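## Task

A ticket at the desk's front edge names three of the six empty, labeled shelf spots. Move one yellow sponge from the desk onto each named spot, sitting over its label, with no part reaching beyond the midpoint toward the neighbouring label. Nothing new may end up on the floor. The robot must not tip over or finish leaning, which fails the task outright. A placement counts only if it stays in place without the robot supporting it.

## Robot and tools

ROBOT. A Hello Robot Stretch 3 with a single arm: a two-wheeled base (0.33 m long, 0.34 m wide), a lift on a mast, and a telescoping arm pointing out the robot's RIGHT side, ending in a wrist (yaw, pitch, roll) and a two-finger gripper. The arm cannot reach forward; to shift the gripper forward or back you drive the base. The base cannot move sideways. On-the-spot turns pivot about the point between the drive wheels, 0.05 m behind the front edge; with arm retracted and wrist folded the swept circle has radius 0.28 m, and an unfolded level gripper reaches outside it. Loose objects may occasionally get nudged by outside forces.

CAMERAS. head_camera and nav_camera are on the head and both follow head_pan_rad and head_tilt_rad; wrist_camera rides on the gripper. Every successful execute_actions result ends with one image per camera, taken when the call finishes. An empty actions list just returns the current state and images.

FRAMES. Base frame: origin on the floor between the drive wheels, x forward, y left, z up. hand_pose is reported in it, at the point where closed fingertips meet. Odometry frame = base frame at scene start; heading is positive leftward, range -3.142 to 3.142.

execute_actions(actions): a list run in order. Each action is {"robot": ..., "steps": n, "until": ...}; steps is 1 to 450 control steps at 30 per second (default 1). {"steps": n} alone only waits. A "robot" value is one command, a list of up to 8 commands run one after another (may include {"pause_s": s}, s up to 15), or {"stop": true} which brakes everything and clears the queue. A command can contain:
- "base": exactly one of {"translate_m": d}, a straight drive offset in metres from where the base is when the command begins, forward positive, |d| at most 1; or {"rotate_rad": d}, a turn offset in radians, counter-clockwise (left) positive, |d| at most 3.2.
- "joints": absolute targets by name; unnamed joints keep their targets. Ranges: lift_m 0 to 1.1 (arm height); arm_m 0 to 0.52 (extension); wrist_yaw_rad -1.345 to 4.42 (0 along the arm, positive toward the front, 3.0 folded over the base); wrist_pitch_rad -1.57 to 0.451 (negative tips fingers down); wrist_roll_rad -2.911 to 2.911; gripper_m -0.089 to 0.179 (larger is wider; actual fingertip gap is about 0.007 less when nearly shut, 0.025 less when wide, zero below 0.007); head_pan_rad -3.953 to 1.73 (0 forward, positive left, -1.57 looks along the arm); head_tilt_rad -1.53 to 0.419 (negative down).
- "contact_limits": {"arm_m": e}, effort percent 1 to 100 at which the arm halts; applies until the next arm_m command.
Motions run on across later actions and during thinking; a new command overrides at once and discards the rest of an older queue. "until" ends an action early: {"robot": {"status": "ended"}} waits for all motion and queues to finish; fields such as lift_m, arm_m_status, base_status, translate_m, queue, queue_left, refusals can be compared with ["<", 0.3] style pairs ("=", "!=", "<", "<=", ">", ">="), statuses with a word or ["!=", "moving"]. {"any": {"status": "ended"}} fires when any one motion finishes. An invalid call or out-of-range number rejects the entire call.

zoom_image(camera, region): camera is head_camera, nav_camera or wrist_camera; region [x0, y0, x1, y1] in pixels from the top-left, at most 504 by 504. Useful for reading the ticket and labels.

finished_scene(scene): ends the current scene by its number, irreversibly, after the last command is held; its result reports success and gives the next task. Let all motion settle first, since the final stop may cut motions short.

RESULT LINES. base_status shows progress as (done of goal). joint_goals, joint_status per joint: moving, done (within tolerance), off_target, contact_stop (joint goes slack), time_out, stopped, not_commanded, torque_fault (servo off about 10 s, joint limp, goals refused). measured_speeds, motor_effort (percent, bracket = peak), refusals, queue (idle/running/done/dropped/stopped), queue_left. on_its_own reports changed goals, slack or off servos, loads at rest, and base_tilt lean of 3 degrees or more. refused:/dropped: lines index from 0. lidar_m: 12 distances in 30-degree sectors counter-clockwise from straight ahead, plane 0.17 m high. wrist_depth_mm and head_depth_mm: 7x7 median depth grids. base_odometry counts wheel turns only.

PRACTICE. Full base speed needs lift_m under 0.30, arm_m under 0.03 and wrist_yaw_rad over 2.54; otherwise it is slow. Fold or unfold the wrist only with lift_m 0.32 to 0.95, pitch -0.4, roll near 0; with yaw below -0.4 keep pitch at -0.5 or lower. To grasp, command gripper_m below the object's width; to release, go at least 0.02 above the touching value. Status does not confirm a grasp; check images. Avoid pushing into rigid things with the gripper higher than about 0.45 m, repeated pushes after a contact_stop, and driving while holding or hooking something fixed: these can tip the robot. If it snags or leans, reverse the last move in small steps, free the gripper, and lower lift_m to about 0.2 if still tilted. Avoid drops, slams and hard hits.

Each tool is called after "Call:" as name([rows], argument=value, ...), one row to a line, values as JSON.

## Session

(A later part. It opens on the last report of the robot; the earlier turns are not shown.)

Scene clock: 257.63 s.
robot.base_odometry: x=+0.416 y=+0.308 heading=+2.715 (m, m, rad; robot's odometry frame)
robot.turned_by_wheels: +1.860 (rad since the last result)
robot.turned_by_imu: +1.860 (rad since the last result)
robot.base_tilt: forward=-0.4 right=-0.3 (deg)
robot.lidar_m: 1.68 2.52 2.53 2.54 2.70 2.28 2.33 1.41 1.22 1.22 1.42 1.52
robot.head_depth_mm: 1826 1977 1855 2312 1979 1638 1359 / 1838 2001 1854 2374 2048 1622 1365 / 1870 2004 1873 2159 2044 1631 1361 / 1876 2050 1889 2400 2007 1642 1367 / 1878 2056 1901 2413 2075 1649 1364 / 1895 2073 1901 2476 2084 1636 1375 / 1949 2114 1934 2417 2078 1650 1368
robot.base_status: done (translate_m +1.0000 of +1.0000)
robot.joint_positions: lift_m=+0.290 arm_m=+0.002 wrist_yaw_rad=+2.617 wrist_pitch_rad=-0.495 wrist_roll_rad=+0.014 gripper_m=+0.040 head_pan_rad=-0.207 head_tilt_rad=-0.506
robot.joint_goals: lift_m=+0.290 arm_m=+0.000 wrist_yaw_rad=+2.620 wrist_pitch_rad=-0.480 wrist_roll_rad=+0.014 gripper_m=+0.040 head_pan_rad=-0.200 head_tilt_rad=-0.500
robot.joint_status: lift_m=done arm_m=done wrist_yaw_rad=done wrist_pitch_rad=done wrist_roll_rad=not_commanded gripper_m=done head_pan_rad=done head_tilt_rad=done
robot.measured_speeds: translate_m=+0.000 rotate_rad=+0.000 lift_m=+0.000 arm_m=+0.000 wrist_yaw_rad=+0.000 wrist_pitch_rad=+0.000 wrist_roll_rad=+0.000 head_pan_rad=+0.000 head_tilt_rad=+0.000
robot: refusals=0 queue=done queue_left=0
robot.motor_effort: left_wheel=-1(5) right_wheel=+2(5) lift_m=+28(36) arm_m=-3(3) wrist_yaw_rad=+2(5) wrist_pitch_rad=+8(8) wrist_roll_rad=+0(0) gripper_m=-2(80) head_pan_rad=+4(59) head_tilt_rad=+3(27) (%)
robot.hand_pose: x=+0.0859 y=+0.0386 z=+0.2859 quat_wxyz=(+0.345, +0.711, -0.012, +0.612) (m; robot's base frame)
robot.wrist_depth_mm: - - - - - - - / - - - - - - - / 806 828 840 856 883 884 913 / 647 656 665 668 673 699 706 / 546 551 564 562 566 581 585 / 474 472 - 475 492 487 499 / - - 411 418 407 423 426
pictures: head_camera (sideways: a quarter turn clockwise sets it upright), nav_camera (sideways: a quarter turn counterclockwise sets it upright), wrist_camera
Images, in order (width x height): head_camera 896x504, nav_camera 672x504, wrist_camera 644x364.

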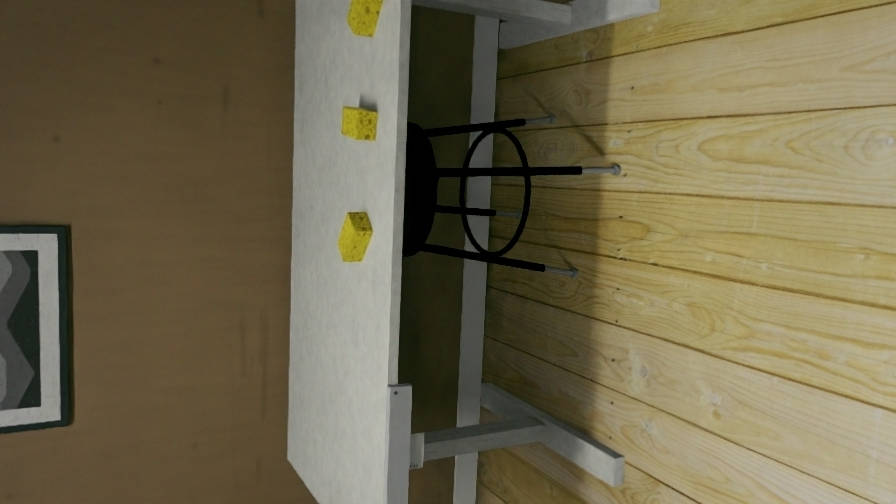

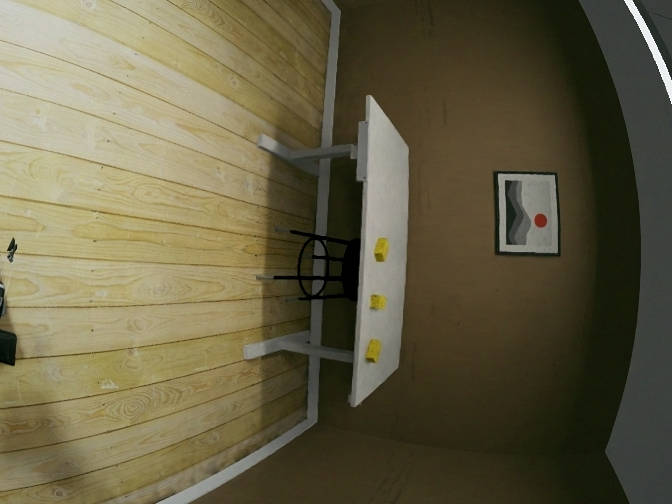

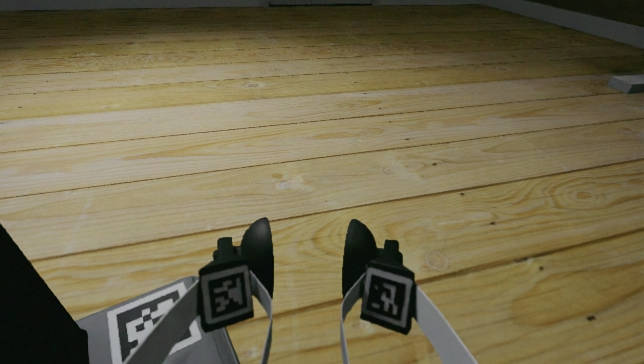

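Call:
execute_actions([
  {"robot":[{"base":{"rotate_rad":-0.183}},{"base":{"translate_m":0.783},"joints":{"head_pan_rad":-1.55,"head_tilt_rad":-0.75}}],"steps":450,"until":{"robot":{"status":"ended"}}},
  {"robot":{"base":{"rotate_rad":1.431}},"steps":450,"until":{"robot":{"rotate_rad":[">",1.25]}}},
  {"robot":{"joints":{"lift_m":0.84,"wrist_yaw_rad":0.91,"gripper_m":0.14}},"steps":450,"until":{"robot":{"lift_m":[">",0.75]}}},
  {"robot":{"joints":{"arm_m":0.44}},"steps":450,"until":{"robot":{"status":"ended"}}},
])

Scene clock: 285.50 s.
robot.base_odometry: x=-0.226 y=+0.757 heading=-2.320 (m, m, rad; robot's odometry frame)
robot.turned_by_wheels: +1.248 (rad since the last result)
robot.turned_by_imu: +1.239 (rad since the last result)
robot.base_tilt: forward=-0.5 right=-0.2 (deg)
robot.lidar_m: 2.45 2.53 3.14 3.05 1.95 1.37 1.29 1.32 1.06 0.75 0.90 1.86
robot.head_depth_mm: 1210 1312 - 822 1597 1364 1191 / 1209 1313 997 831 1562 1373 1198 / 1219 1338 - 849 1564 1344 1197 / 1213 1331 1064 851 1615 1375 1197 / 1224 1332 1087 859 1581 1377 1208 / 1215 1342 1096 862 1628 1383 1203 / 1224 1349 1095 867 1623 1391 1216
robot.base_status: done (rotate_rad +1.4309 of +1.4310)
robot.joint_positions: lift_m=+0.840 arm_m=+0.440 wrist_yaw_rad=+0.911 wrist_pitch_rad=-0.495 wrist_roll_rad=+0.014 gripper_m=+0.140 head_pan_rad=-1.543 head_tilt_rad=-0.741
robot.joint_goals: lift_m=+0.840 arm_m=+0.440 wrist_yaw_rad=+0.910 wrist_pitch_rad=-0.480 wrist_roll_rad=+0.014 gripper_m=+0.140 head_pan_rad=-1.550 head_tilt_rad=-0.750
robot.joint_status: lift_m=done arm_m=done wrist_yaw_rad=done wrist_pitch_rad=done wrist_roll_rad=not_commanded gripper_m=done head_pan_rad=done head_tilt_rad=done
robot.measured_speeds: translate_m=+0.000 rotate_rad=+0.000 lift_m=+0.000 arm_m=+0.000 wrist_yaw_rad=+0.000 wrist_pitch_rad=+0.000 wrist_roll_rad=+0.000 head_pan_rad=+0.000 head_tilt_rad=+0.000
robot: refusals=0 queue=done queue_left=0
robot.motor_effort: left_wheel=-1(9) right_wheel=+1(7) lift_m=+36(36) arm_m=+3(2) wrist_yaw_rad=-1(4) wrist_pitch_rad=+8(8) wrist_roll_rad=+0(0) gripper_m=+0(81) head_pan_rad=-5(59) head_tilt_rad=-4(24) (%)
robot.hand_pose: x=+0.1477 y=-0.7158 z=+0.8356 quat_wxyz=(+0.688, +0.458, -0.544, +0.143) (m; robot's base frame)
robot.wrist_depth_mm: - - - 955 781 633 541 / - 639 660 682 696 651 568 / 474 483 490 497 512 515 531 / 380 380 394 397 402 406 416 / 316 329 324 330 332 337 340 / 289 - 276 262 271 294 287 / 234 236 242 210 207 241 250
pictures: head_camera (sideways: a quarter turn clockwise sets it upright), nav_camera (sideways: a quarter turn counterclockwise sets it upright), wrist_camera
Images, in order (width x height): head_camera 896x504, nav_camera 672x504, wrist_camera 644x364.

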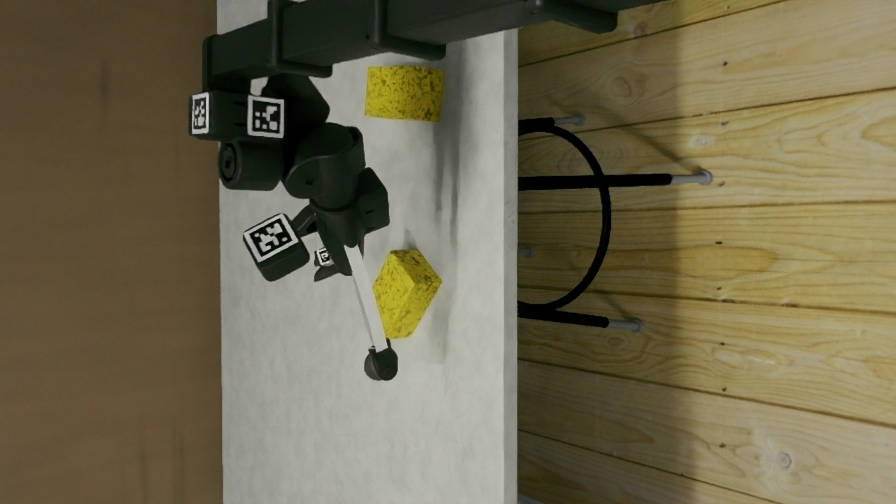

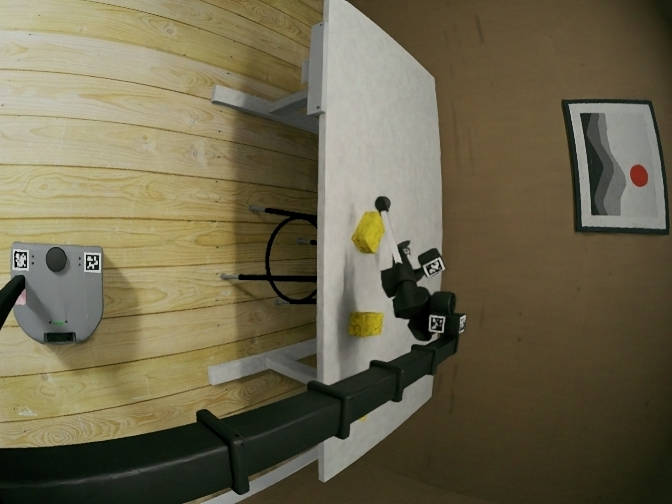

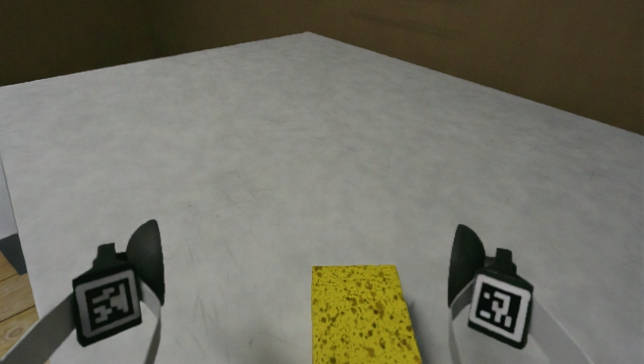

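Call:
execute_actions([
  {"robot":[{"base":{"translate_m":-0.013},"joints":{"arm_m":0.474}},{"joints":{"lift_m":0.742,"gripper_m":0.12}}],"steps":450,"until":{"robot":{"status":"ended"}}},
])

Scene clock: 294.93 s.
robot.base_odometry: x=-0.217 y=+0.766 heading=-2.321 (m, m, rad; robot's odometry frame)
robot.turned_by_wheels: +0.000 (rad since the last result)
robot.turned_by_imu: +0.001 (rad since the last result)
robot.base_tilt: forward=-0.4 right=-0.3 (deg)
robot.lidar_m: 2.46 2.53 3.16 3.06 1.93 1.35 1.28 1.30 1.05 0.75 0.90 1.86
robot.head_depth_mm: 1207 1316 1102 870 - - 1191 / 1211 1309 - 825 1567 1368 1198 / 1216 1326 1116 826 1527 1377 1196 / 1213 1326 1121 832 1629 1369 1198 / 1214 1341 1087 838 1542 1384 1203 / 1218 1340 1094 866 1622 1384 1208 / 1229 1353 1097 864 1636 1394 1209
robot.base_status: done (translate_m -0.0130 of -0.0130)
robot.joint_positions: lift_m=+0.742 arm_m=+0.474 wrist_yaw_rad=+0.911 wrist_pitch_rad=-0.486 wrist_roll_rad=+0.014 gripper_m=+0.120 head_pan_rad=-1.543 head_tilt_rad=-0.741
robot.joint_goals: lift_m=+0.742 arm_m=+0.474 wrist_yaw_rad=+0.910 wrist_pitch_rad=-0.480 wrist_roll_rad=+0.014 gripper_m=+0.120 head_pan_rad=-1.550 head_tilt_rad=-0.750
robot.joint_status: lift_m=done arm_m=done wrist_yaw_rad=done wrist_pitch_rad=done wrist_roll_rad=not_commanded gripper_m=done head_pan_rad=done head_tilt_rad=done
robot.measured_speeds: translate_m=+0.000 rotate_rad=+0.000 lift_m=+0.000 arm_m=+0.000 wrist_yaw_rad=+0.000 wrist_pitch_rad=+0.000 wrist_roll_rad=+0.000 head_pan_rad=+0.000 head_tilt_rad=+0.000
robot: refusals=0 queue=done queue_left=0
robot.motor_effort: left_wheel=-4(3) right_wheel=+7(7) lift_m=+24(35) arm_m=+3(3) wrist_yaw_rad=-1(0) wrist_pitch_rad=+3(8) wrist_roll_rad=+0(0) gripper_m=-2(74) head_pan_rad=-4(4) head_tilt_rad=-4(4) (%)
robot.hand_pose: x=+0.1487 y=-0.7506 z=+0.7401 quat_wxyz=(+0.688, +0.456, -0.546, +0.146) (m; robot's base frame)
robot.wrist_depth_mm: - 637 649 675 680 599 510 / 393 401 414 422 435 443 461 / 290 297 300 305 314 320 326 / 231 235 229 166 245 249 252 / 193 200 183 137 200 204 206 / 164 - 120 116 161 176 175 / - 141 103 101 141 145 151
pictures: head_camera (sideways: a quarter turn clockwise sets it upright), nav_camera (sideways: a quarter turn counterclockwise sets it upright), wrist_camera
Images, in order (width x height): head_camera 896x504, nav_camera 672x504, wrist_camera 644x364.

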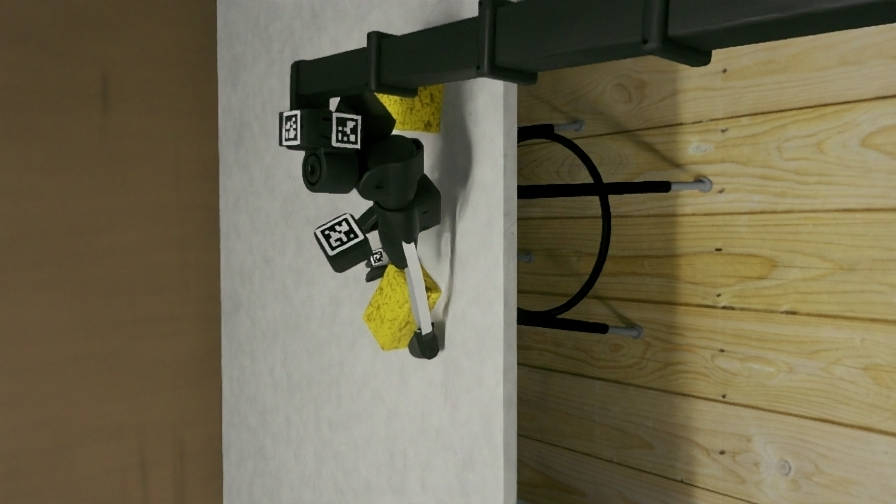

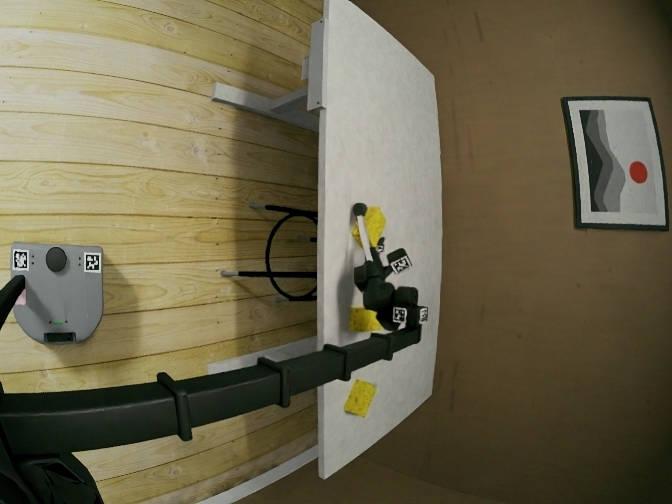

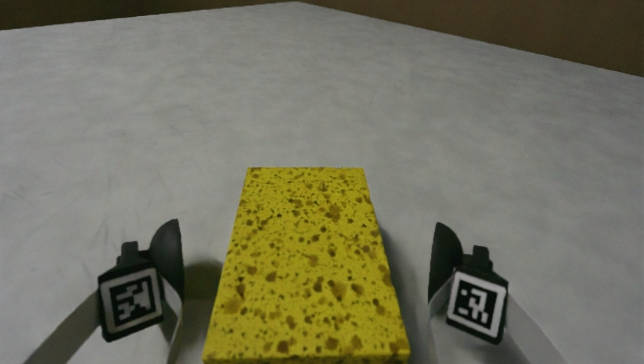

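Call:
execute_actions([
  {"robot":[{"joints":{"lift_m":0.751}},{"joints":{"gripper_m":0.028}},{"joints":{"lift_m":0.79}},{"joints":{"arm_m":0.0}}],"steps":450,"until":{"robot":{"arm_m":["<",0.12]}}},
  {"robot":{"base":{"rotate_rad":1.249},"joints":{"arm_m":0,"wrist_yaw_rad":2.62,"lift_m":0.29,"head_pan_rad":-1.57,"head_tilt_rad":-0.85}},"steps":450,"until":{"robot":{"status":"ended"}}},
])

Call:
execute_actions([
  {"robot":{"base":{"translate_m":1.0}},"steps":450,"until":{"robot":{"translate_m":[">",0.835]}}},
  {"robot":{"base":{"translate_m":1.0}},"steps":2},
  {"steps":450,"until":{"robot":{"translate_m":[">",0.835]}}},
  {"robot":{"base":{"translate_m":1.0}},"steps":450,"until":{"robot":{"status":"ended"}}},
  {"robot":{"base":{"rotate_rad":1.96}},"steps":450,"until":{"robot":{"rotate_rad":[">",1.8]}}},
  {"robot":{"joints":{"lift_m":0.6,"wrist_yaw_rad":0.04}},"steps":450,"until":{"robot":{"status":"ended"}}},
])

Scene clock: 322.23 s.
robot.base_odometry: x=-0.217 y=+0.766 heading=-1.071 (m, m, rad; robot's odometry frame)
robot.turned_by_wheels: +1.249 (rad since the last result)
robot.turned_by_imu: +1.245 (rad since the last result)
robot.base_tilt: forward=-0.5 right=-0.3 (deg)
robot.lidar_m: 3.13 3.06 1.60 1.28 1.28 1.39 1.04 0.75 1.16 2.33 2.46 2.70
robot.head_depth_mm: 2196 2324 2035 1736 1474 1303 1152 / 2522 2608 2105 1743 1488 1309 1158 / 2482 2665 2121 1754 1496 1306 1155 / 2400 2591 2117 1767 1500 1315 1175 / 2328 2518 2149 1769 1509 1315 1164 / 2237 2481 2136 1757 1504 1313 1168 / 2179 2451 2150 1787 1524 1331 1172
robot.base_status: done (rotate_rad +1.2489 of +1.2490)
robot.joint_positions: lift_m=+0.290 arm_m=+0.002 wrist_yaw_rad=+2.617 wrist_pitch_rad=-0.496 wrist_roll_rad=+0.014 gripper_m=+0.029 head_pan_rad=-1.563 head_tilt_rad=-0.840
robot.joint_goals: lift_m=+0.290 arm_m=+0.000 wrist_yaw_rad=+2.620 wrist_pitch_rad=-0.480 wrist_roll_rad=+0.014 gripper_m=+0.028 head_pan_rad=-1.570 head_tilt_rad=-0.850
robot.joint_status: lift_m=done arm_m=done wrist_yaw_rad=done wrist_pitch_rad=done wrist_roll_rad=not_commanded gripper_m=done head_pan_rad=done head_tilt_rad=done
robot.measured_speeds: translate_m=+0.000 rotate_rad=+0.000 lift_m=+0.000 arm_m=+0.000 wrist_yaw_rad=+0.000 wrist_pitch_rad=+0.000 wrist_roll_rad=+0.000 head_pan_rad=+0.000 head_tilt_rad=+0.000
robot: refusals=0 queue=done queue_left=0
robot.motor_effort: left_wheel=-1(5) right_wheel=+1(7) lift_m=+29(37) arm_m=-4(2) wrist_yaw_rad=+3(3) wrist_pitch_rad=+8(8) wrist_roll_rad=+0(0) gripper_m=-17(91) head_pan_rad=-5(10) head_tilt_rad=-5(16) (%)
robot.hand_pose: x=+0.0859 y=+0.0384 z=+0.2857 quat_wxyz=(+0.346, +0.711, -0.012, +0.612) (m; robot's base frame)
robot.wrist_depth_mm: - - - - - - - / - - - - - - - / 798 829 820 859 856 882 896 / 646 657 662 175 691 689 711 / 536 542 152 146 581 582 589 / 468 483 125 125 129 488 495 / - - 108 109 398 422 428
pictures: head_camera (sideways: a quarter turn clockwise sets it upright), nav_camera (sideways: a quarter turn counterclockwise sets it upright), wrist_camera
Images, in order (width x height): head_camera 896x504, nav_camera 672x504, wrist_camera 644x364.

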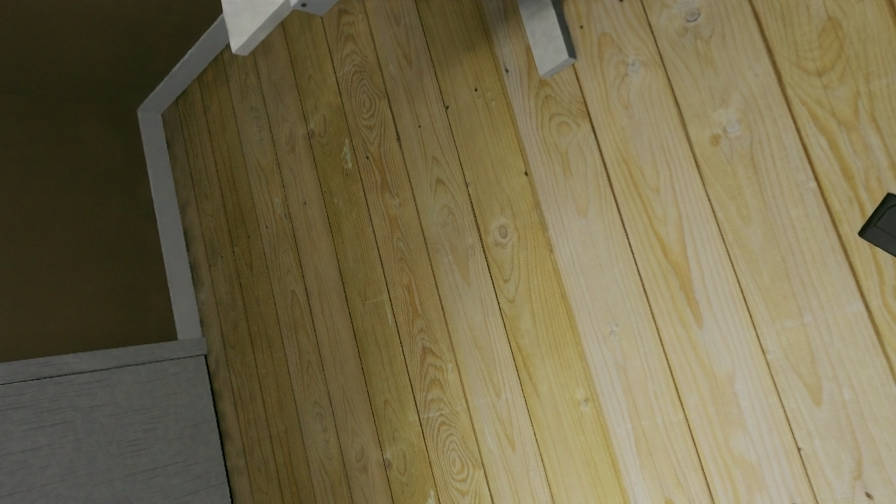

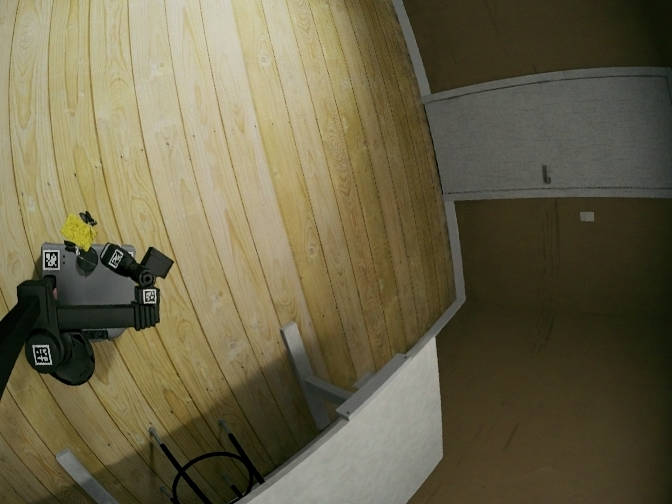

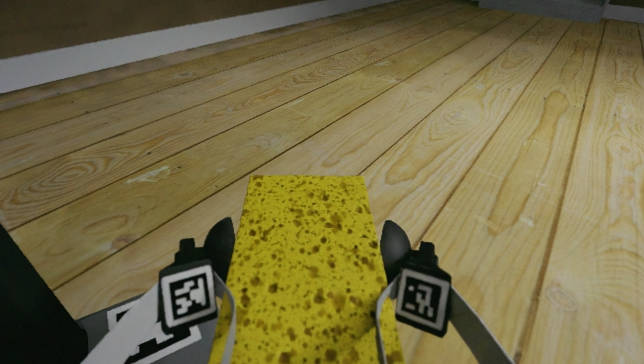

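Scene clock: 338.23 s.
robot.base_odometry: x=+1.066 y=-1.586 heading=+0.889 (m, m, rad; robot's odometry frame)
robot.turned_by_wheels: +1.960 (rad since the last result)
robot.turned_by_imu: +1.950 (rad since the last result)
robot.base_tilt: forward=-0.5 right=-0.3 (deg)
robot.lidar_m: 2.26 2.35 3.24 3.43 2.11 1.55 1.03 1.07 0.70 0.81 0.64 1.03
robot.head_depth_mm: 602 800 932 1024 945 1243 1190 / 604 807 935 1034 1281 1245 1198 / 611 810 950 1043 955 712 - / 618 821 958 1047 1296 1261 1157 / 620 828 969 1048 1305 1261 1164 / 625 839 977 1034 1098 1267 1165 / 629 769 822 881 1455 1317 1165
robot.base_status: done (rotate_rad +1.9599 of +1.9600)
robot.joint_positions: lift_m=+0.600 arm_m=+0.002 wrist_yaw_rad=+0.043 wrist_pitch_rad=-0.496 wrist_roll_rad=+0.014 gripper_m=+0.029 head_pan_rad=-1.563 head_tilt_rad=-0.840
robot.joint_goals: lift_m=+0.600 arm_m=+0.000 wrist_yaw_rad=+0.040 wrist_pitch_rad=-0.480 wrist_roll_rad=+0.014 gripper_m=+0.028 head_pan_rad=-1.570 head_tilt_rad=-0.850
robot.joint_status: lift_m=done arm_m=done wrist_yaw_rad=done wrist_pitch_rad=done wrist_roll_rad=not_commanded gripper_m=done head_pan_rad=done head_tilt_rad=done
robot.measured_speeds: translate_m=+0.000 rotate_rad=+0.000 lift_m=+0.000 arm_m=+0.000 wrist_yaw_rad=+0.000 wrist_pitch_rad=+0.000 wrist_roll_rad=+0.000 head_pan_rad=+0.000 head_tilt_rad=+0.000
robot: refusals=0 queue=done queue_left=0
robot.motor_effort: left_wheel=+0(7) right_wheel=+1(7) lift_m=+36(36) arm_m=-3(3) wrist_yaw_rad=-4(4) wrist_pitch_rad=+9(8) wrist_roll_rad=+0(0) gripper_m=-16(16) head_pan_rad=-5(5) head_tilt_rad=-5(5) (%)
robot.hand_pose: x=-0.0123 y=-0.3603 z=+0.5953 quat_wxyz=(+0.684, +0.187, -0.686, -0.161) (m; robot's base frame)
robot.wrist_depth_mm: 396 517 528 510 510 508 488 / 404 519 550 551 546 536 530 / 383 412 419 423 440 444 444 / 432 511 372 175 376 374 367 / 867 587 152 146 750 739 506 / 786 563 125 125 128 703 526 / 701 649 111 109 612 615 709
pictures: head_camera (sideways: a quarter turn clockwise sets it upright), nav_camera (sideways: a quarter turn counterclockwise sets it upright), wrist_camera
Images, in order (width x height): head_camera 896x504, nav_camera 672x504, wrist_camera 644x364.

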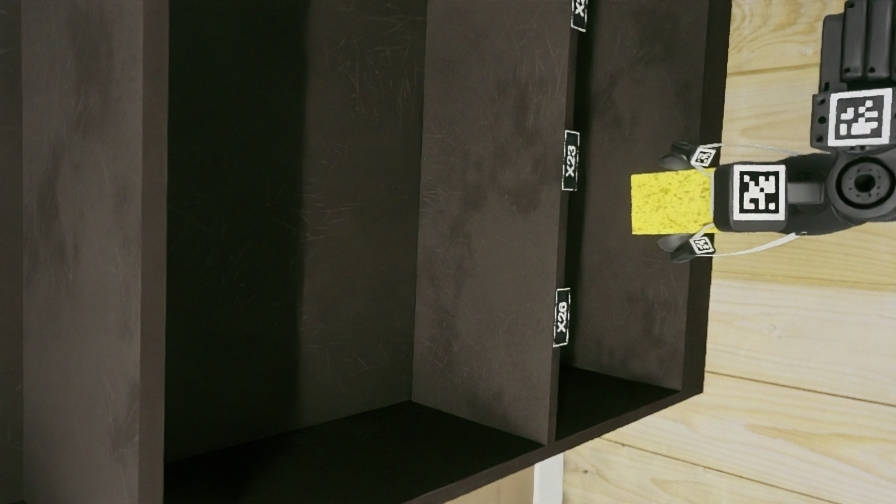

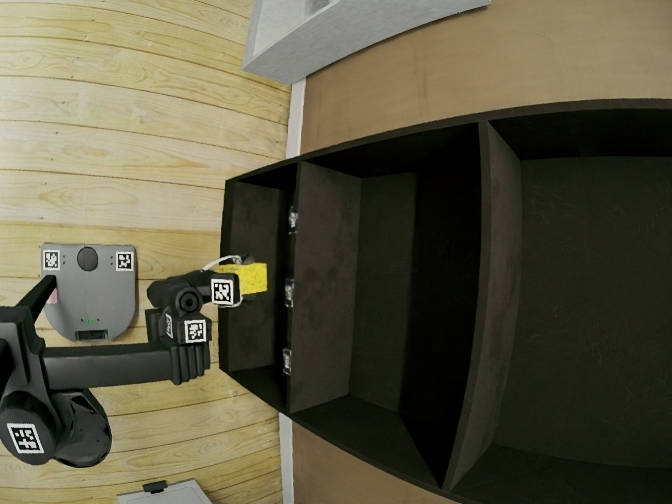

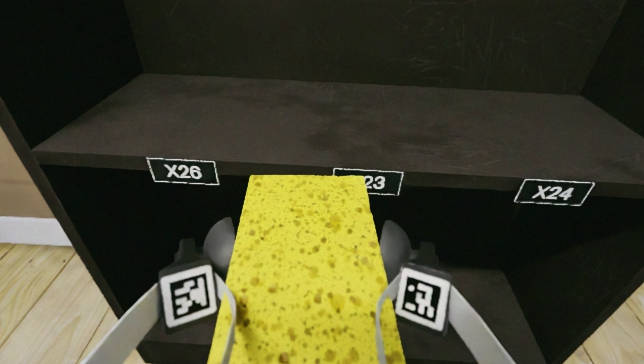

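Call:
execute_actions([
  {"robot":[{"base":{"rotate_rad":-0.1},"joints":{"arm_m":0.29,"wrist_yaw_rad":0.02}},{"joints":{"lift_m":0.56}}],"steps":450,"until":{"robot":{"status":"ended"}}},
])

Scene clock: 351.33 s.
robot.base_odometry: x=+1.066 y=-1.586 heading=+0.789 (m, m, rad; robot's odometry frame)
robot.turned_by_wheels: -0.100 (rad since the last result)
robot.turned_by_imu: -0.098 (rad since the last result)
robot.base_tilt: forward=-0.5 right=-0.2 (deg)
robot.lidar_m: 1.74 2.29 2.95 3.39 2.35 1.60 1.04 1.05 0.70 0.81 0.64 1.04
robot.head_depth_mm: 600 820 961 1034 1285 1251 1153 / 604 819 957 1055 - 1259 1154 / 610 821 956 1055 - 1256 1161 / 614 817 956 1048 1298 1250 1169 / 619 814 950 1048 1300 1254 1170 / 623 811 950 1046 1237 1254 1165 / 628 812 926 1009 966 1291 1173
robot.base_status: done (rotate_rad -0.0999 of -0.1000)
robot.joint_positions: lift_m=+0.560 arm_m=+0.290 wrist_yaw_rad=+0.022 wrist_pitch_rad=-0.496 wrist_roll_rad=+0.014 gripper_m=+0.029 head_pan_rad=-1.563 head_tilt_rad=-0.840
robot.joint_goals: lift_m=+0.560 arm_m=+0.290 wrist_yaw_rad=+0.020 wrist_pitch_rad=-0.480 wrist_roll_rad=+0.014 gripper_m=+0.028 head_pan_rad=-1.570 head_tilt_rad=-0.850
robot.joint_status: lift_m=done arm_m=done wrist_yaw_rad=done wrist_pitch_rad=done wrist_roll_rad=not_commanded gripper_m=done head_pan_rad=done head_tilt_rad=done
robot.measured_speeds: translate_m=+0.000 rotate_rad=+0.000 lift_m=+0.000 arm_m=+0.000 wrist_yaw_rad=+0.000 wrist_pitch_rad=+0.000 wrist_roll_rad=+0.000 head_pan_rad=+0.000 head_tilt_rad=+0.000
robot: refusals=0 queue=done queue_left=0
robot.motor_effort: left_wheel=+2(4) right_wheel=-1(3) lift_m=+29(36) arm_m=+3(4) wrist_yaw_rad=-2(4) wrist_pitch_rad=+8(9) wrist_roll_rad=+0(0) gripper_m=-15(16) head_pan_rad=-4(4) head_tilt_rad=-6(5) (%)
robot.hand_pose: x=-0.0168 y=-0.6484 z=+0.5556 quat_wxyz=(+0.683, +0.180, -0.688, -0.168) (m; robot's base frame)
robot.wrist_depth_mm: 246 250 254 259 262 268 273 / 267 270 279 282 290 296 301 / 295 297 305 307 315 321 330 / 258 262 265 176 275 281 284 / 215 219 153 146 233 229 231 / 185 188 125 125 128 196 197 / 162 161 111 110 159 170 171
pictures: head_camera (sideways: a quarter turn clockwise sets it upright), nav_camera (sideways: a quarter turn counterclockwise sets it upright), wrist_camera
Images, in order (width x height): head_camera 896x504, nav_camera 672x504, wrist_camera 644x364.

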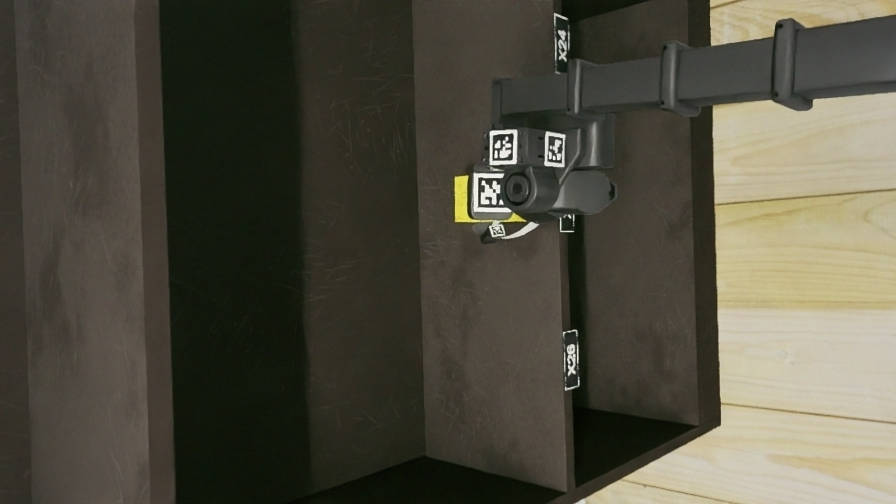

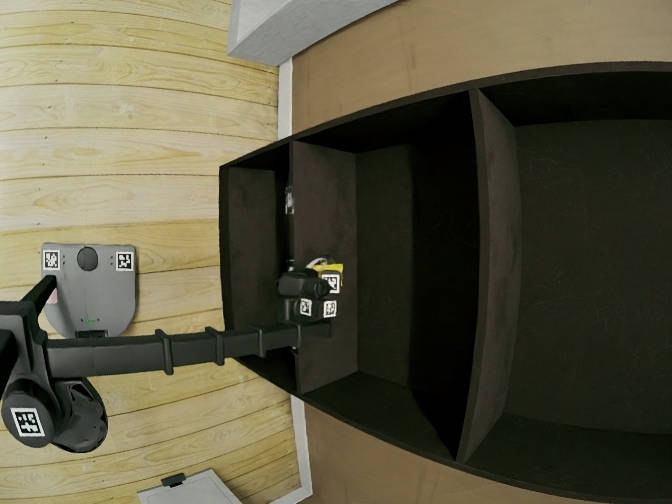

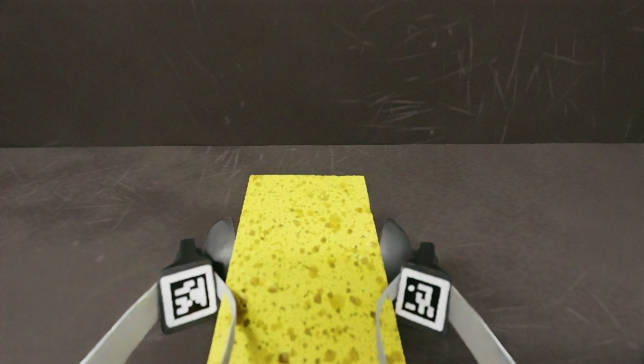

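Call:
execute_actions([
  {"robot":[{"joints":{"lift_m":0.547}},{"joints":{"gripper_m":0.12}},{"joints":{"lift_m":0.56,"arm_m":0.0}}],"steps":450,"until":{"robot":{"status":"ended"}}},
])

Call:
execute_actions([
  {"robot":{"base":{"rotate_rad":1.257},"joints":{"wrist_yaw_rad":2.62,"lift_m":0.29,"gripper_m":0.04,"head_pan_rad":-1.55,"head_tilt_rad":-0.75}},"steps":450,"until":{"robot":{"status":"ended"}}},
  {"robot":{"base":{"translate_m":1.0}},"steps":450,"until":{"robot":{"translate_m":[">",0.835]}}},
  {"robot":{"base":{"translate_m":1.0}},"steps":2},
  {"steps":450,"until":{"robot":{"translate_m":[">",0.835]}}},
  {"robot":{"base":{"translate_m":1.0}},"steps":450,"until":{"robot":{"status":"ended"}}},
  {"robot":{"base":{"rotate_rad":1.9}},"steps":450,"until":{"robot":{"rotate_rad":[">",1.75]}}},
  {"robot":{"joints":{"lift_m":0.84,"wrist_yaw_rad":-0.2,"gripper_m":0.14}},"steps":450,"until":{"robot":{"status":"ended"}}},
])

Scene clock: 369.10 s.
robot.base_odometry: x=+1.066 y=-1.586 heading=+0.789 (m, m, rad; robot's odometry frame)
robot.turned_by_wheels: +0.000 (rad since the last result)
robot.turned_by_imu: +0.002 (rad since the last result)
robot.base_tilt: forward=-0.4 right=-0.3 (deg)
robot.lidar_m: 1.73 2.29 2.95 3.37 2.35 1.60 1.04 1.05 0.70 0.81 0.64 1.03
robot.head_depth_mm: 601 822 962 1036 1290 1249 1175 / 605 818 961 1038 1290 1262 1196 / 610 817 955 1040 1295 1260 - / 614 819 951 1048 1299 1252 1156 / 620 818 953 1052 1299 1252 1161 / 626 815 950 1043 1242 1254 1163 / 629 814 927 1008 962 1298 1169
robot.base_status: done (rotate_rad -0.0999 of -0.1000)
robot.joint_positions: lift_m=+0.560 arm_m=+0.002 wrist_yaw_rad=+0.022 wrist_pitch_rad=-0.494 wrist_roll_rad=+0.014 gripper_m=+0.120 head_pan_rad=-1.563 head_tilt_rad=-0.840
robot.joint_goals: lift_m=+0.560 arm_m=+0.000 wrist_yaw_rad=+0.020 wrist_pitch_rad=-0.480 wrist_roll_rad=+0.014 gripper_m=+0.120 head_pan_rad=-1.570 head_tilt_rad=-0.850
robot.joint_status: lift_m=done arm_m=done wrist_yaw_rad=done wrist_pitch_rad=done wrist_roll_rad=not_commanded gripper_m=done head_pan_rad=done head_tilt_rad=done
robot.measured_speeds: translate_m=+0.000 rotate_rad=+0.000 lift_m=+0.000 arm_m=+0.000 wrist_yaw_rad=+0.000 wrist_pitch_rad=+0.000 wrist_roll_rad=+0.000 head_pan_rad=+0.000 head_tilt_rad=+0.000
robot: refusals=0 queue=done queue_left=0
robot.motor_effort: left_wheel=+1(1) right_wheel=-2(2) lift_m=+35(36) arm_m=-3(3) wrist_yaw_rad=-2(2) wrist_pitch_rad=+7(9) wrist_roll_rad=+0(0) gripper_m=+0(79) head_pan_rad=-4(4) head_tilt_rad=-5(5) (%)
robot.hand_pose: x=-0.0168 y=-0.3608 z=+0.5558 quat_wxyz=(+0.683, +0.179, -0.688, -0.167) (m; robot's base frame)
robot.wrist_depth_mm: 482 501 504 522 524 536 423 / 432 455 458 369 482 497 426 / 331 335 359 351 375 368 388 / 475 649 687 701 713 618 449 / 487 694 752 766 787 624 905 / 496 - 672 669 688 592 825 / 664 577 597 603 628 671 721
pictures: head_camera (sideways: a quarter turn clockwise sets it upright), nav_camera (sideways: a quarter turn counterclockwise sets it upright), wrist_camera
Images, in order (width x height): head_camera 896x504, nav_camera 672x504, wrist_camera 644x364.

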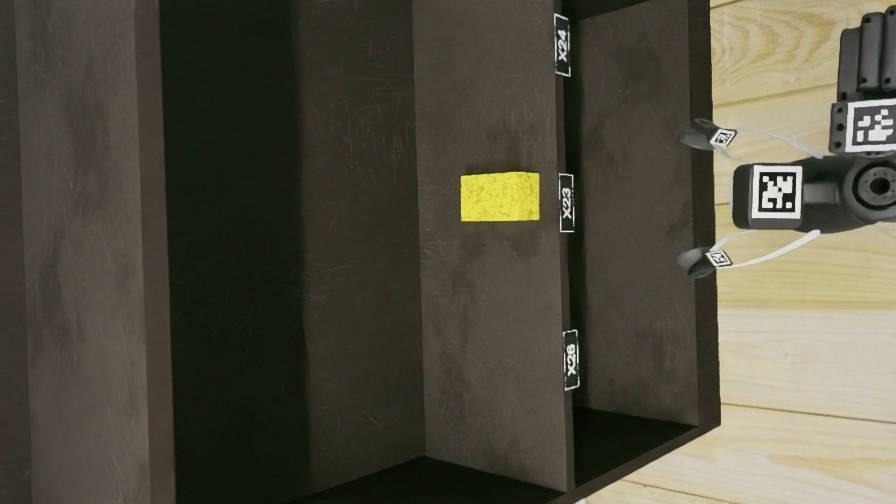

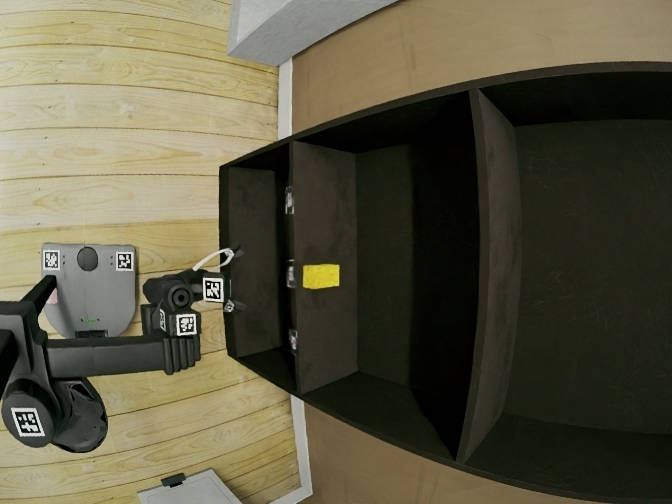

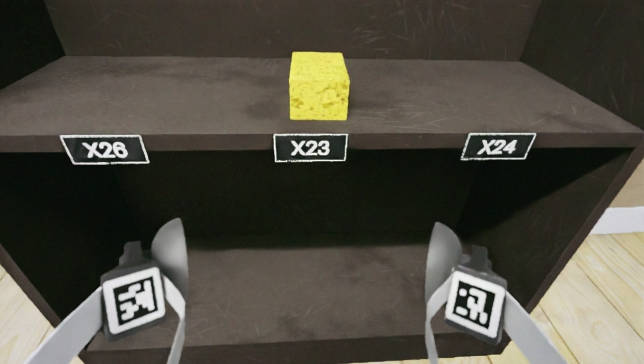

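Scene clock: 390.40 s.
robot.base_odometry: x=-0.158 y=+0.797 heading=-2.338 (m, m, rad; robot's odometry frame)
robot.turned_by_wheels: +3.157 (rad since the last result)
robot.turned_by_imu: +3.142 (rad since the last result)
robot.base_tilt: forward=-0.5 right=-0.2 (deg)
robot.lidar_m: 2.52 2.60 3.19 3.03 1.87 1.29 1.21 1.24 1.05 0.77 0.94 1.87
robot.head_depth_mm: 1245 1333 1041 860 1514 - - / 1245 1334 1043 859 1623 - - / 1241 1337 1051 852 1618 - - / 1242 1348 1054 869 1601 1365 1191 / 1244 1351 1064 870 1608 1371 1198 / 1245 1343 1067 871 1566 1374 1200 / 1241 1346 1073 876 1624 1388 1207
robot.base_status: done (rotate_rad +1.8999 of +1.9000)
robot.joint_positions: lift_m=+0.840 arm_m=+0.002 wrist_yaw_rad=-0.197 wrist_pitch_rad=-0.495 wrist_roll_rad=+0.014 gripper_m=+0.140 head_pan_rad=-1.557 head_tilt_rad=-0.754
robot.joint_goals: lift_m=+0.840 arm_m=+0.000 wrist_yaw_rad=-0.200 wrist_pitch_rad=-0.480 wrist_roll_rad=+0.014 gripper_m=+0.140 head_pan_rad=-1.550 head_tilt_rad=-0.750
robot.joint_status: lift_m=done arm_m=done wrist_yaw_rad=done wrist_pitch_rad=done wrist_roll_rad=not_commanded gripper_m=done head_pan_rad=done head_tilt_rad=done
robot.measured_speeds: translate_m=+0.000 rotate_rad=+0.000 lift_m=+0.000 arm_m=+0.000 wrist_yaw_rad=+0.000 wrist_pitch_rad=+0.000 wrist_roll_rad=+0.000 head_pan_rad=+0.000 head_tilt_rad=+0.000
robot: refusals=0 queue=done queue_left=0
robot.motor_effort: left_wheel=-1(7) right_wheel=+1(7) lift_m=+35(36) arm_m=-3(3) wrist_yaw_rad=-3(3) wrist_pitch_rad=+8(8) wrist_roll_rad=+0(0) gripper_m=-1(83) head_pan_rad=+5(7) head_tilt_rad=+2(12) (%)
robot.hand_pose: x=-0.0634 y=-0.3565 z=+0.8356 quat_wxyz=(+0.660, +0.104, -0.704, -0.241) (m; robot's base frame)
robot.wrist_depth_mm: 889 927 - - - - - / 636 644 661 677 668 - - / 480 486 493 501 511 550 - / 383 410 658 - - - - / - - - - - - - / - - - - - - - / 900 943 943 966 975 959 -
pictures: head_camera (sideways: a quarter turn clockwise sets it upright), nav_camera (sideways: a quarter turn counterclockwise sets it upright), wrist_camera
Images, in order (width x height): head_camera 896x504, nav_camera 672x504, wrist_camera 644x364.

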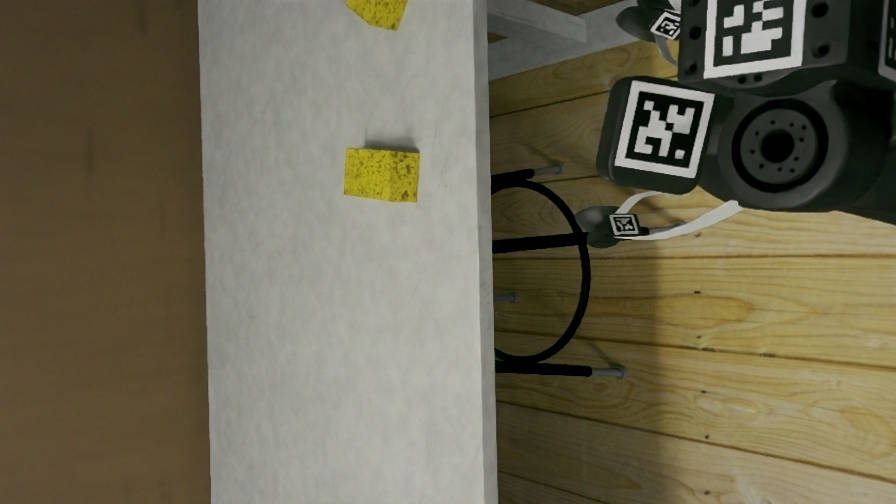

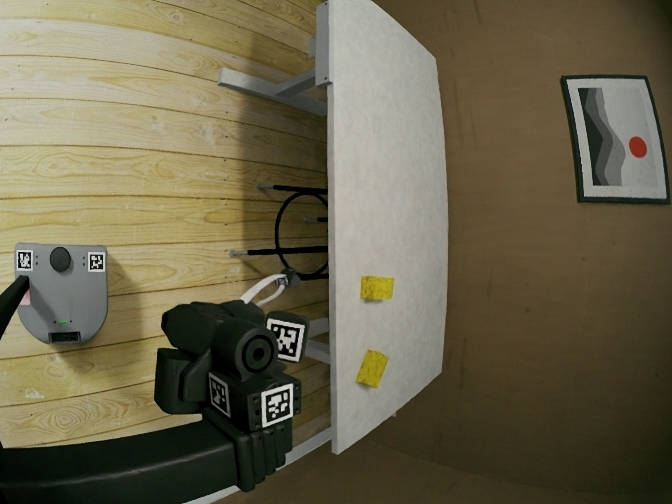

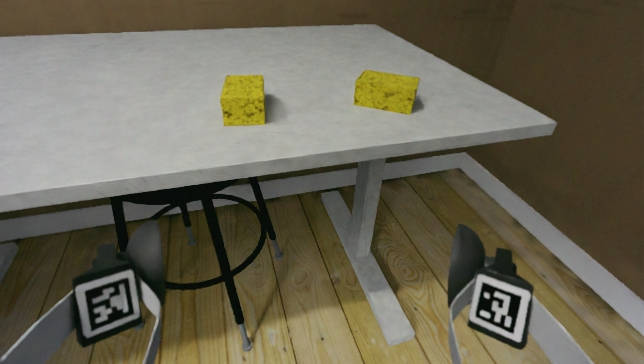

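Call:
execute_actions([
  {"robot":{"base":{"translate_m":0.012},"joints":{"arm_m":0.42,"wrist_yaw_rad":-0.11}},"steps":450,"until":{"robot":{"status":"ended"}}},
])

Scene clock: 400.60 s.
robot.base_odometry: x=-0.167 y=+0.788 heading=-2.338 (m, m, rad; robot's odometry frame)
robot.turned_by_wheels: +0.000 (rad since the last result)
robot.turned_by_imu: +0.001 (rad since the last result)
robot.base_tilt: forward=-0.5 right=-0.2 (deg)
robot.lidar_m: 2.51 2.58 3.18 3.03 1.89 1.31 1.23 1.25 1.05 0.77 0.93 1.87
robot.head_depth_mm: 1249 1363 - 835 1546 1354 1186 / 1248 1353 - 862 1594 1354 1189 / 1249 1350 - 854 1558 1362 1190 / 1242 1347 1058 865 1571 1367 1200 / 1242 1348 1061 872 1572 1367 1193 / 1238 1356 1071 874 1570 1367 1199 / 1239 1340 1071 877 1611 1376 1209
robot.base_status: done (translate_m +0.0120 of +0.0120)
robot.joint_positions: lift_m=+0.840 arm_m=+0.420 wrist_yaw_rad=-0.112 wrist_pitch_rad=-0.495 wrist_roll_rad=+0.014 gripper_m=+0.140 head_pan_rad=-1.557 head_tilt_rad=-0.754
robot.joint_goals: lift_m=+0.840 arm_m=+0.420 wrist_yaw_rad=-0.110 wrist_pitch_rad=-0.480 wrist_roll_rad=+0.014 gripper_m=+0.140 head_pan_rad=-1.550 head_tilt_rad=-0.750
robot.joint_status: lift_m=done arm_m=done wrist_yaw_rad=done wrist_pitch_rad=done wrist_roll_rad=not_commanded gripper_m=done head_pan_rad=done head_tilt_rad=done
robot.measured_speeds: translate_m=+0.000 rotate_rad=+0.000 lift_m=+0.000 arm_m=+0.000 wrist_yaw_rad=+0.000 wrist_pitch_rad=+0.000 wrist_roll_rad=+0.000 head_pan_rad=+0.000 head_tilt_rad=+0.000
robot: refusals=0 queue=done queue_left=0
robot.motor_effort: left_wheel=-1(0) right_wheel=+1(5) lift_m=+35(35) arm_m=+3(4) wrist_yaw_rad=+3(4) wrist_pitch_rad=+8(8) wrist_roll_rad=+0(0) gripper_m=+0(1) head_pan_rad=+5(5) head_tilt_rad=+1(3) (%)
robot.hand_pose: x=-0.0455 y=-0.7772 z=+0.8356 quat_wxyz=(+0.670, +0.133, -0.699, -0.213) (m; robot's base frame)
robot.wrist_depth_mm: 612 638 660 703 745 795 836 / 636 646 663 660 695 825 949 / 472 483 484 495 514 520 - / 379 385 388 398 400 407 419 / 315 329 325 327 331 335 338 / 273 - 276 228 283 296 243 / - 236 238 198 245 243 231
pictures: head_camera (sideways: a quarter turn clockwise sets it upright), nav_camera (sideways: a quarter turn counterclockwise sets it upright), wrist_camera
Images, in order (width x height): head_camera 896x504, nav_camera 672x504, wrist_camera 644x364.

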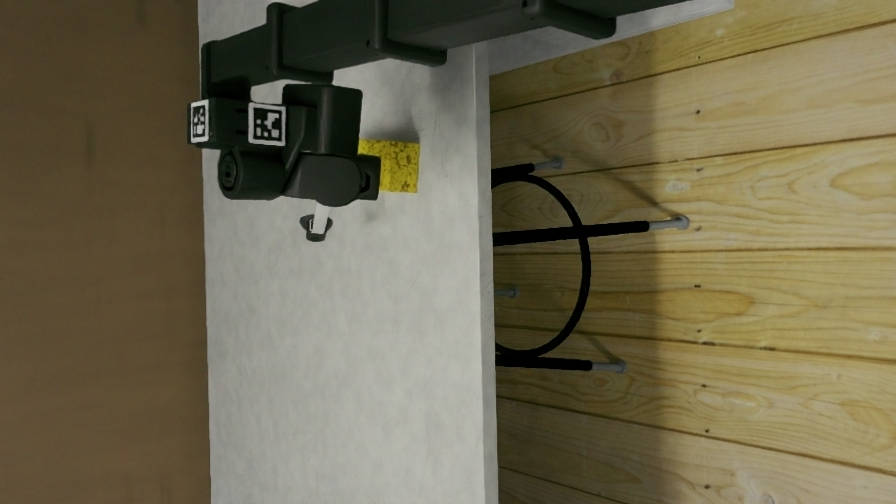

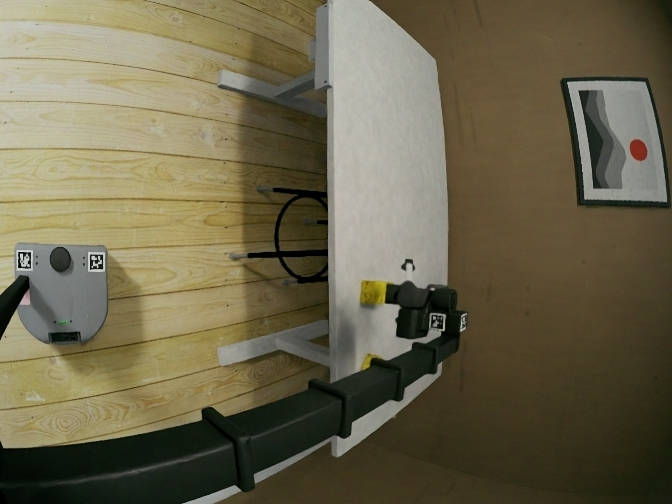

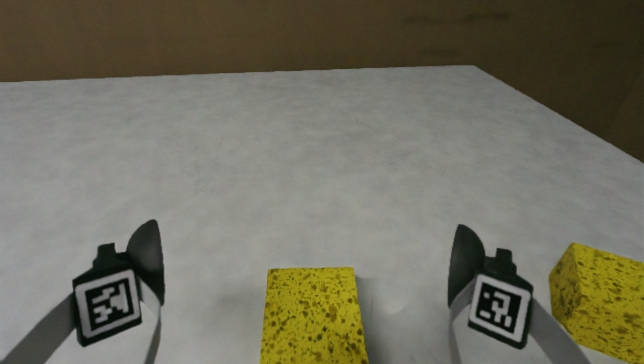

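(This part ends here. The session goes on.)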